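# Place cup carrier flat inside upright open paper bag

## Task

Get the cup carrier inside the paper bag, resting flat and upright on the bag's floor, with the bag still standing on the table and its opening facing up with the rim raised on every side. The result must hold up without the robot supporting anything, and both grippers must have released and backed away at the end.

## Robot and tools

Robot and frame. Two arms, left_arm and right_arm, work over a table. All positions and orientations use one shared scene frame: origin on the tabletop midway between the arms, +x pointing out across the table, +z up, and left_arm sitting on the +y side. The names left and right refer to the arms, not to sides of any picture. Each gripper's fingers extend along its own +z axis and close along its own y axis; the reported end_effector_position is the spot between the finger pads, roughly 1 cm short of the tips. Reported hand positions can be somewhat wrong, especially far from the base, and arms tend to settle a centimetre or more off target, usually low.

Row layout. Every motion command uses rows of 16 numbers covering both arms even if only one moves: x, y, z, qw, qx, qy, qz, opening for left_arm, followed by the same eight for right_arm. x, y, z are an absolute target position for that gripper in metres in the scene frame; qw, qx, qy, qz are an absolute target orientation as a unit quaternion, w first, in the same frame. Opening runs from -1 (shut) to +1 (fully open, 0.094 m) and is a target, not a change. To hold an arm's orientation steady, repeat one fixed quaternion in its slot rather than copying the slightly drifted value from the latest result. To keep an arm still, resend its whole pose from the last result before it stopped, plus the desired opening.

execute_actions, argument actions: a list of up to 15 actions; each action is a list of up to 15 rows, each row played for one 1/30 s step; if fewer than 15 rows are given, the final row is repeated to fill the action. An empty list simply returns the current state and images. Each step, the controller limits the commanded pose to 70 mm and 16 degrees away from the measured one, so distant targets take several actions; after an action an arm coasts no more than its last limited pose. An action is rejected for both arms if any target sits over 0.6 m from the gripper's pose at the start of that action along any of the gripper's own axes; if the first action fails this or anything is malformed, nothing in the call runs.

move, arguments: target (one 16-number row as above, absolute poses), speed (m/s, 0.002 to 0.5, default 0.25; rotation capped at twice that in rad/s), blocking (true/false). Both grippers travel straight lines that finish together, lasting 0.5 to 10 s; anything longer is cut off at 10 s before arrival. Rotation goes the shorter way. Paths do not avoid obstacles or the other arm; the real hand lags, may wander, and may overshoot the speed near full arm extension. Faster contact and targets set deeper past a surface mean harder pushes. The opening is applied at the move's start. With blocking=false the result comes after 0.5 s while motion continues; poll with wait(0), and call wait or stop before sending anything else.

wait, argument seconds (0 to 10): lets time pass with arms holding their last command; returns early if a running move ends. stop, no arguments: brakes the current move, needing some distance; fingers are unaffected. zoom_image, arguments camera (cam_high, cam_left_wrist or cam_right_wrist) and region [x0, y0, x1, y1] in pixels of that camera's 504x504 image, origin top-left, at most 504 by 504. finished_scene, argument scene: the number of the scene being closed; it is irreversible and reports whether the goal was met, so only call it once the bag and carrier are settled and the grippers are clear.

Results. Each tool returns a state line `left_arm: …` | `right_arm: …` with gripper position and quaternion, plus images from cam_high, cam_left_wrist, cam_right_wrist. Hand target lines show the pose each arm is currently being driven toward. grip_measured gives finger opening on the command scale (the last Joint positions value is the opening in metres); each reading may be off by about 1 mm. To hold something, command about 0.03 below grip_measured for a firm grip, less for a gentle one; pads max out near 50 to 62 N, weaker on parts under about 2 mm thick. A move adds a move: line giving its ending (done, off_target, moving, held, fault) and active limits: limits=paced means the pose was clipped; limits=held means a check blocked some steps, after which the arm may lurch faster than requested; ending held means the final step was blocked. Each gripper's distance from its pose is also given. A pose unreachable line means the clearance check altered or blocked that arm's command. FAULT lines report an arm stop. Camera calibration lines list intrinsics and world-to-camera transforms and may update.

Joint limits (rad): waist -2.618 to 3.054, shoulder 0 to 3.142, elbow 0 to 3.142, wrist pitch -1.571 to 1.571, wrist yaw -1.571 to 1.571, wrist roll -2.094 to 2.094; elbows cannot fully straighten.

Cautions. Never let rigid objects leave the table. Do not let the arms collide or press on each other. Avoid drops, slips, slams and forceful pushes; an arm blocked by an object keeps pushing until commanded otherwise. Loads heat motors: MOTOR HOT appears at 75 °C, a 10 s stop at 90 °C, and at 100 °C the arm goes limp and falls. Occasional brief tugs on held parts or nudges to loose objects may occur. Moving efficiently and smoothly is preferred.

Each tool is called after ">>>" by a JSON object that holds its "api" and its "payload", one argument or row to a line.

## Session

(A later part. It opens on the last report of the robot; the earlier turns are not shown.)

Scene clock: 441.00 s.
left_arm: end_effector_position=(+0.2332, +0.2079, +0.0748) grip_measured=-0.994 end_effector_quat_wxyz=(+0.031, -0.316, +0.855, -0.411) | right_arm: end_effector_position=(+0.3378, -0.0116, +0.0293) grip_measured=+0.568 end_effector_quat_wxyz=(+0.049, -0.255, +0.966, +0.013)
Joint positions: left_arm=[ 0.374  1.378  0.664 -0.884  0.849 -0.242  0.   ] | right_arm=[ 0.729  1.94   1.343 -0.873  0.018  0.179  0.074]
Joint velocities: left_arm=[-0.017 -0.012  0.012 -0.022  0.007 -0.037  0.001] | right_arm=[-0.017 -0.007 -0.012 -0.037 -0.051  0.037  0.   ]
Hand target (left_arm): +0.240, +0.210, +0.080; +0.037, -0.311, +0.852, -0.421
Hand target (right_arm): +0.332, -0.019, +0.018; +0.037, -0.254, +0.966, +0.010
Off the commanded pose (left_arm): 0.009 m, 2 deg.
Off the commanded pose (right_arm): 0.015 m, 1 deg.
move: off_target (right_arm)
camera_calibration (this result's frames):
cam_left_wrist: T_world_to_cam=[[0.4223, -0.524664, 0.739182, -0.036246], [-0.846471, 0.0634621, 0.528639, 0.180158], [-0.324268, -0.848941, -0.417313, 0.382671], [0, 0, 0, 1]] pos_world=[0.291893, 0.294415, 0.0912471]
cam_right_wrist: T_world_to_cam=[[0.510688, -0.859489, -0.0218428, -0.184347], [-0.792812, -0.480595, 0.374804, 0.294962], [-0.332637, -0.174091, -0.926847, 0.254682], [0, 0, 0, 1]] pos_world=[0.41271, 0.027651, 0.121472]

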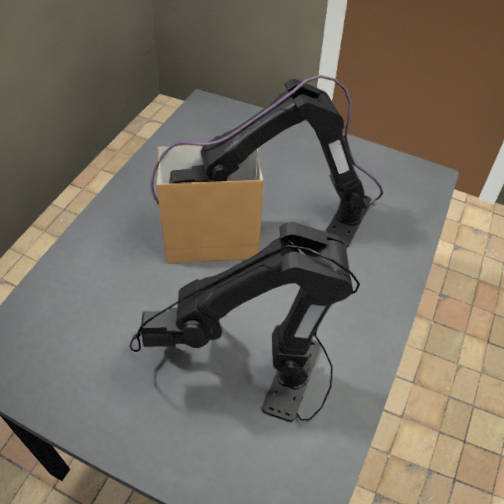

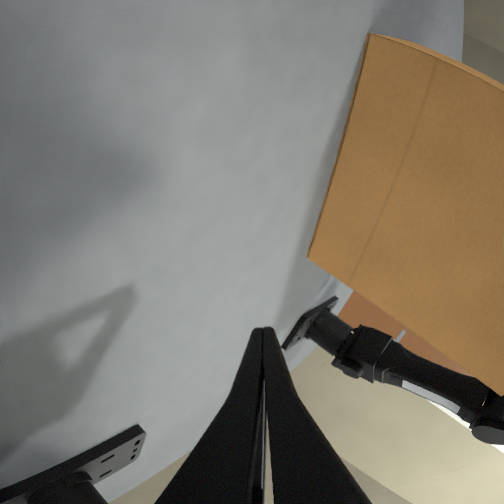

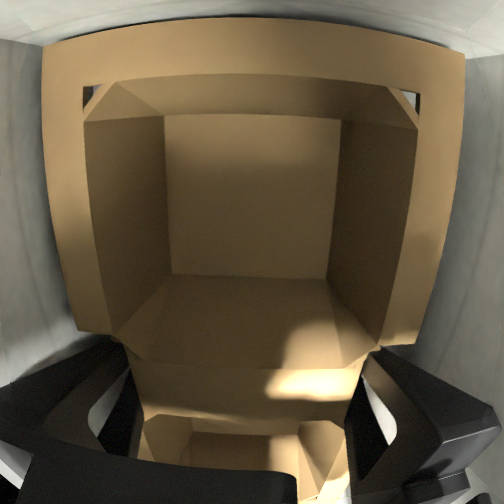

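>>> {"api": "execute_actions", "payload": {
  "actions": [
    [[0.24,0.21,0.08,0.037,-0.3104,0.8517,-0.4210,-1,0.334,-0.016,0.021,0.0380,-0.2544,0.9662,0.0100,0.545],[0.24,0.21,0.08,0.037,-0.3104,0.8517,-0.4210,-1,0.335,-0.015,0.023,0.0380,-0.2544,0.9662,0.0100,0.552],[0.24,0.21,0.08,0.037,-0.3104,0.8517,-0.4210,-1,0.336,-0.014,0.025,0.0380,-0.2544,0.9662,0.0100,0.56],[0.24,0.21,0.08,0.037,-0.3104,0.8517,-0.4210,-1,0.337,-0.013,0.026,0.0380,-0.2544,0.9662,0.0100,0.568],[0.24,0.21,0.08,0.037,-0.3104,0.8517,-0.4210,-1,0.337,-0.013,0.026,0.0380,-0.2544,0.9662,0.0100,0.576],[0.24,0.21,0.08,0.037,-0.3104,0.8517,-0.4210,-1,0.337,-0.013,0.026,0.0380,-0.2544,0.9662,0.0100,0.585],[0.24,0.21,0.08,0.037,-0.3104,0.8517,-0.4210,-1,0.337,-0.013,0.026,0.0380,-0.2544,0.9662,0.0100,0.595],[0.24,0.21,0.08,0.037,-0.3104,0.8517,-0.4210,-1,0.337,-0.013,0.026,0.0380,-0.2544,0.9662,0.0100,0.608],[0.24,0.21,0.08,0.037,-0.3104,0.8517,-0.4210,-1,0.337,-0.013,0.026,0.0380,-0.2544,0.9662,0.0100,0.622],[0.24,0.21,0.08,0.037,-0.3104,0.8517,-0.4210,-1,0.337,-0.013,0.026,0.0380,-0.2544,0.9662,0.0100,0.636],[0.24,0.21,0.08,0.037,-0.3104,0.8517,-0.4210,-1,0.337,-0.013,0.026,0.0380,-0.2544,0.9662,0.0100,0.65],[0.24,0.21,0.08,0.037,-0.3104,0.8517,-0.4210,-1,0.337,-0.013,0.026,0.0380,-0.2544,0.9662,0.0100,0.664],[0.24,0.21,0.08,0.037,-0.3104,0.8517,-0.4210,-1,0.337,-0.013,0.026,0.0380,-0.2544,0.9662,0.0100,0.678],[0.24,0.21,0.08,0.037,-0.3104,0.8517,-0.4210,-1,0.337,-0.013,0.026,0.0380,-0.2544,0.9662,0.0100,0.69],[0.24,0.21,0.08,0.037,-0.3104,0.8517,-0.4210,-1,0.337,-0.013,0.026,0.0380,-0.2544,0.9662,0.0100,0.70]],
    [[0.24,0.21,0.08,0.037,-0.3104,0.8517,-0.4210,-1,0.337,-0.013,0.026,0.0380,-0.2544,0.9662,0.0100,0.70]]
  ]
}}

Scene clock: 450.33 s.
left_arm: end_effector_position=(+0.2332, +0.2078, +0.0748) grip_measured=-0.994 end_effector_quat_wxyz=(+0.031, -0.316, +0.854, -0.411) | right_arm: end_effector_position=(+0.3360, -0.0133, +0.0257) grip_measured=+0.698 end_effector_quat_wxyz=(+0.041, -0.255, +0.966, +0.010)
Joint positions: left_arm=[ 0.374  1.378  0.664 -0.884  0.85  -0.242  0.   ] | right_arm=[ 0.728  1.95   1.343 -0.879  0.016  0.178  0.08 ]
Joint velocities: left_arm=[ 0.012 -0.012 -0.007 -0.022  0.051 -0.007  0.   ] | right_arm=[-0.007 -0.012 -0.012  0.007 -0.022 -0.066  0.   ]
Hand target (left_arm): +0.240, +0.210, +0.080; +0.037, -0.311, +0.852, -0.421
Hand target (right_arm): +0.337, -0.013, +0.026; +0.038, -0.254, +0.966, +0.010
Off the commanded pose (left_arm): 0.009 m, 2 deg.
Off the commanded pose (right_arm): 0.001 m, 0 deg.
camera_calibration (this result's frames):
cam_left_wrist: T_world_to_cam=[[0.422182, -0.524406, 0.739433, -0.0363582], [-0.84656, 0.0636343, 0.528476, 0.180149], [-0.324189, -0.849087, -0.417076, 0.38266], [0, 0, 0, 1]] pos_world=[0.291911, 0.294381, 0.0912783]
cam_right_wrist: T_world_to_cam=[[0.51019, -0.859813, -0.0206656, -0.184848], [-0.787754, -0.476805, 0.390001, 0.292018], [-0.345182, -0.182695, -0.920582, 0.254308], [0, 0, 0, 1]] pos_world=[0.412129, 0.0267617, 0.116404]

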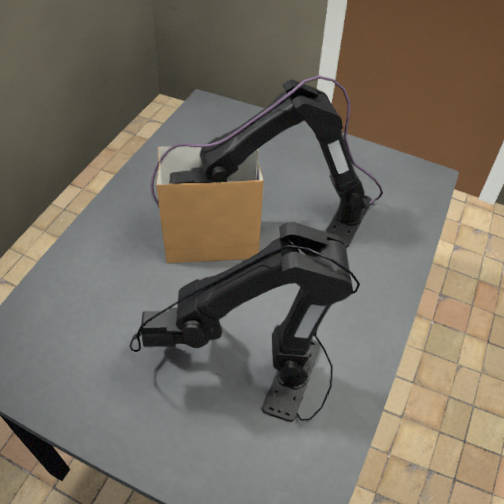

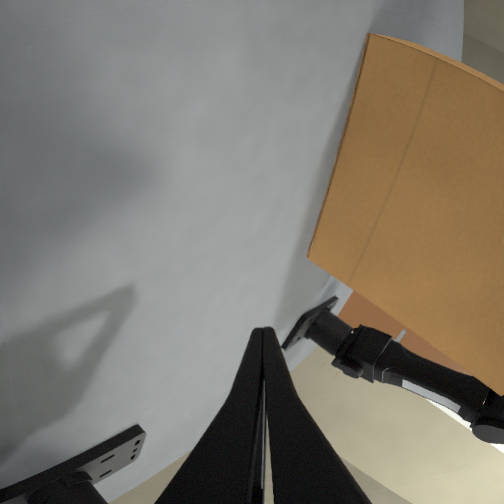

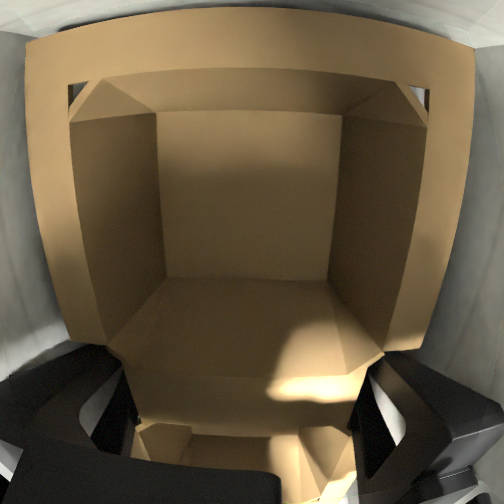

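>>> {"api": "move", "payload": {
  "target": [0.24,0.21,0.08,0.037,-0.3104,0.8517,-0.4210,-1, 0.337,-0.0125,0.10,0.0506,-0.2542,0.9657,0.0133,0.70],
  "speed": 0.06
}}

Scene clock: 456.73 s.
left_arm: end_effector_position=(+0.2332, +0.2078, +0.0748) grip_measured=-0.994 end_effector_quat_wxyz=(+0.031, -0.316, +0.854, -0.411) | right_arm: end_effector_position=(+0.3301, -0.0182, +0.0822) grip_measured=+0.698 end_effector_quat_wxyz=(+0.028, -0.255, +0.966, +0.004)
Joint positions: left_arm=[ 0.374  1.378  0.664 -0.884  0.85  -0.242  0.   ] | right_arm=[ 0.728  1.894  1.499 -1.123  0.016  0.178  0.08 ]
Joint velocities: left_arm=[ 0.007 -0.017 -0.012  0.007 -0.037  0.007  0.   ] | right_arm=[-0.022 -0.007 -0.002 -0.125 -0.051 -0.022  0.001]
Hand target (left_arm): +0.240, +0.210, +0.080; +0.037, -0.311, +0.852, -0.421
Hand target (right_arm): +0.336, -0.013, +0.100; +0.050, -0.254, +0.966, +0.013
Off the commanded pose (left_arm): 0.009 m, 2 deg.
Off the commanded pose (right_arm): 0.020 m, 3 deg.
move: off_target (right_arm)
camera_calibration (this result's frames):
cam_left_wrist: T_world_to_cam=[[0.422182, -0.524406, 0.739433, -0.0363582], [-0.84656, 0.0636343, 0.528476, 0.180149], [-0.324189, -0.849087, -0.417076, 0.38266], [0, 0, 0, 1]] pos_world=[0.291911, 0.294381, 0.0912783]
cam_right_wrist: T_world_to_cam=[[0.509767, -0.860166, -0.0158775, -0.18515], [-0.778409, -0.469017, 0.417256, 0.257865], [-0.366357, -0.200344, -0.90865, 0.309088], [0, 0, 0, 1]] pos_world=[0.408344, 0.0236074, 0.170317]

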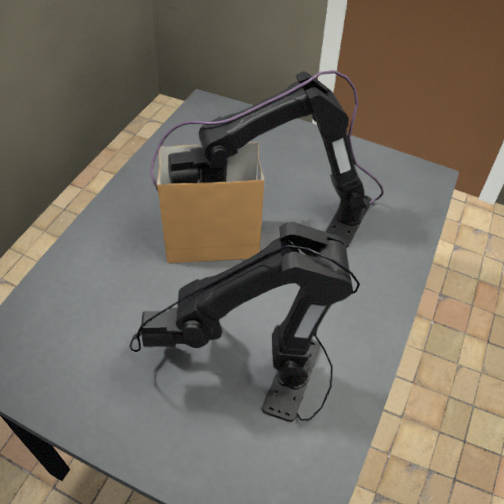

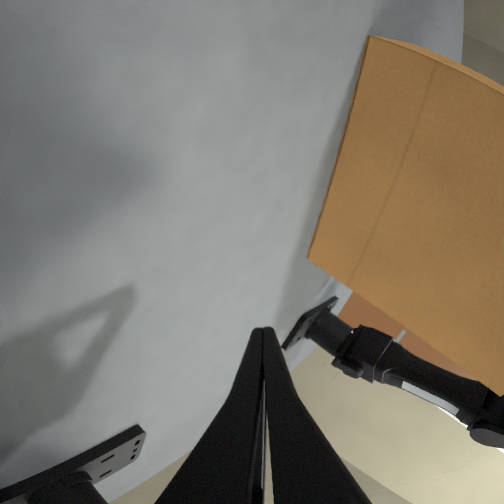

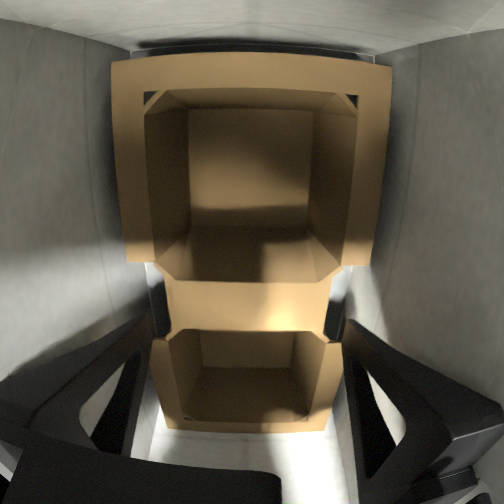

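>>> {"api": "move", "payload": {
  "target": [0.24,0.21,0.08,0.037,-0.3104,0.8517,-0.4210,-1, 0.337,-0.0125,0.33,0.2746,-0.2441,0.9272,0.0723,0.0],
  "speed": 0.13
}}

Scene clock: 463.43 s.
left_arm: end_effector_position=(+0.2332, +0.2078, +0.0748) grip_measured=-0.994 end_effector_quat_wxyz=(+0.031, -0.316, +0.854, -0.411) | right_arm: end_effector_position=(+0.3376, -0.0140, +0.3175) grip_measured=+0.002 end_effector_quat_wxyz=(+0.259, -0.247, +0.931, +0.072)
Joint positions: left_arm=[ 0.374  1.378  0.664 -0.884  0.85  -0.242  0.   ] | right_arm=[ 0.766  1.663  2.054 -1.426  0.104  0.185  0.047]
Joint velocities: left_arm=[-0.007 -0.017 -0.012  0.022  0.066 -0.081  0.   ] | right_arm=[ 0.017 -0.007  0.012 -0.051 -0.037  0.081  0.001]
Hand target (left_arm): +0.240, +0.210, +0.080; +0.037, -0.311, +0.852, -0.421
Hand target (right_arm): +0.336, -0.014, +0.329; +0.274, -0.246, +0.927, +0.076
Off the commanded pose (left_arm): 0.009 m, 2 deg.
Off the commanded pose (right_arm): 0.013 m, 2 deg.
move: off_target (right_arm)
camera_calibration (this result's frames):
cam_left_wrist: T_world_to_cam=[[0.422182, -0.524406, 0.739433, -0.0363582], [-0.84656, 0.0636343, 0.528476, 0.180149], [-0.324189, -0.849087, -0.417076, 0.38266], [0, 0, 0, 1]] pos_world=[0.291911, 0.294381, 0.0912783]
cam_right_wrist: T_world_to_cam=[[0.520537, -0.853682, -0.0163756, -0.185038], [-0.852813, -0.518876, -0.0589731, 0.343086], [0.0418474, 0.044663, -0.998125, 0.420524], [0, 0, 0, 1]] pos_world=[0.37131, 0.0012734, 0.436938]

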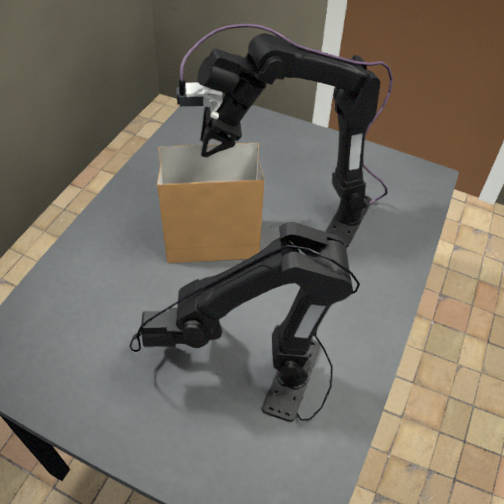

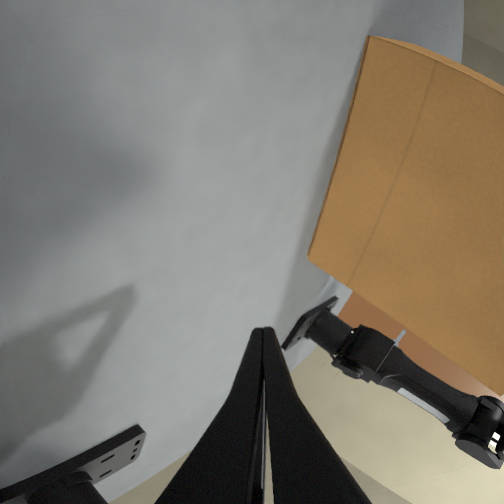

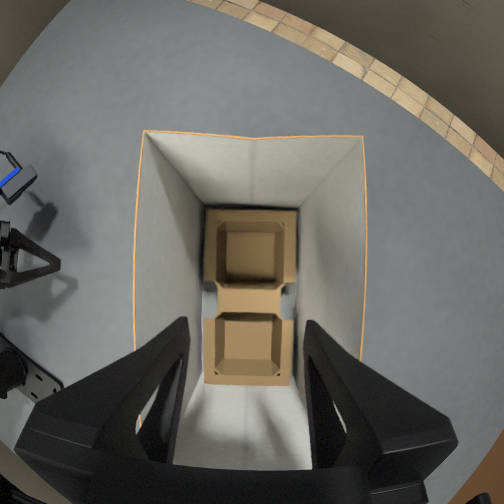

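>>> {"api": "move", "payload": {
  "target": [0.24,0.21,0.08,0.037,-0.3104,0.8517,-0.4210,-1, 0.36,-0.27,0.33,0.3005,0.0333,0.9531,-0.0105,0.0],
  "speed": 0.25
}}

>>> {"api": "zoom_image", "payload": {
  "camera": "cam_high",
  "region": [120, 110, 300, 290]
}}

Scene clock: 467.67 s.
left_arm: end_effector_position=(+0.2332, +0.2078, +0.0748) grip_measured=-0.994 end_effector_quat_wxyz=(+0.031, -0.316, +0.854, -0.411) | right_arm: end_effector_position=(+0.3626, -0.2668, +0.3256) grip_measured=+0.002 end_effector_quat_wxyz=(+0.295, +0.034, +0.955, -0.013)
Joint positions: left_arm=[ 0.374  1.378  0.664 -0.884  0.85  -0.242  0.   ] | right_arm=[-0.006  1.396  1.803 -1.379  0.024  0.025  0.047]
Joint velocities: left_arm=[-0.002 -0.012  0.002  0.022 -0.095  0.022  0.   ] | right_arm=[ 0.002 -0.012 -0.007  0.081 -0.037 -0.007  0.   ]
Hand target (left_arm): +0.240, +0.210, +0.080; +0.037, -0.311, +0.852, -0.421
Hand target (right_arm): +0.361, -0.267, +0.329; +0.305, +0.033, +0.952, -0.011
Off the commanded pose (left_arm): 0.009 m, 2 deg.
Off the commanded pose (right_arm): 0.006 m, 1 deg.
move: done
camera_calibration (this result's frames):
cam_left_wrist: T_world_to_cam=[[0.422182, -0.524406, 0.739433, -0.0363582], [-0.84656, 0.0636343, 0.528476, 0.180149], [-0.324189, -0.849087, -0.417076, 0.38266], [0, 0, 0, 1]] pos_world=[0.291911, 0.294381, 0.0912783]
cam_right_wrist: T_world_to_cam=[[-0.0456761, -0.99895, -0.00360798, -0.251356], [-0.992531, 0.045791, -0.11307, 0.452559], [0.113116, -0.00158356, -0.99358, 0.399169], [0, 0, 0, 1]] pos_world=[0.392546, -0.271183, 0.44687]

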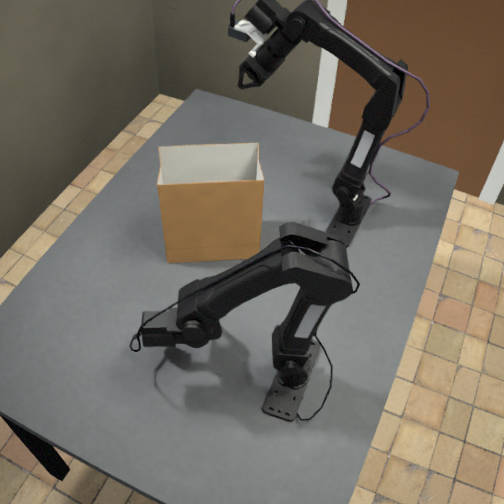

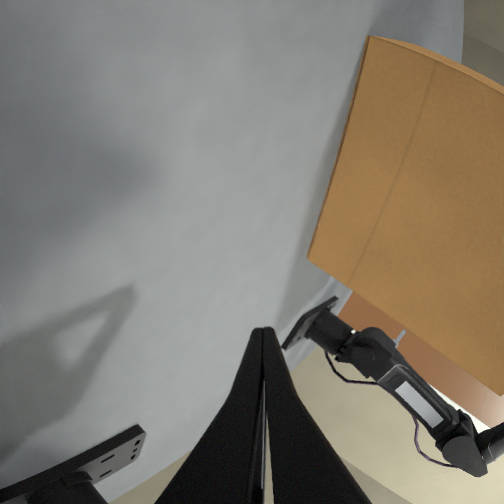

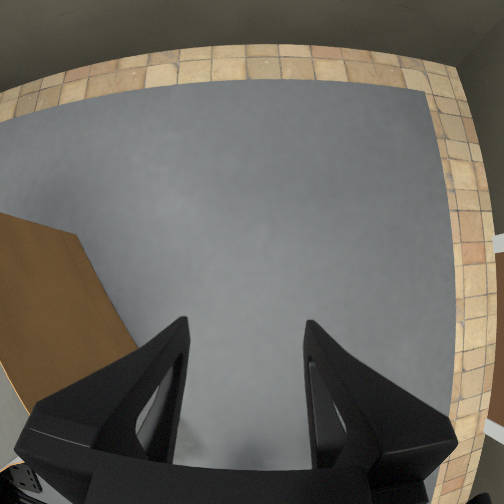

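Region (120, 110, 300, 290) of cam_high's 504x504 image, scaled by 2.800, with more detail than that image has.

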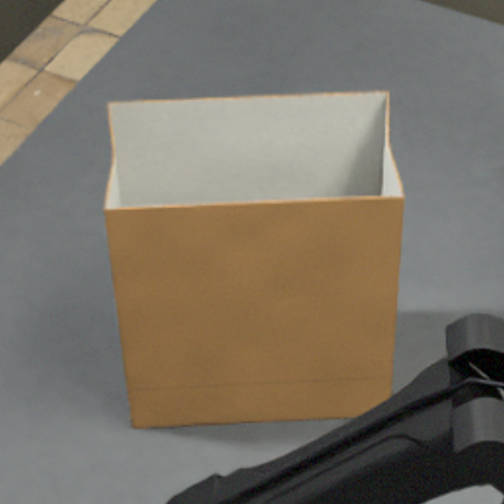

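The bag is standing open with its rim up, the carrier is flat on the bottom, and both arms are clear.

>>> {"api": "finished_scene", "payload": {
  "scene": 2
}}

The scene is finished: the task was done.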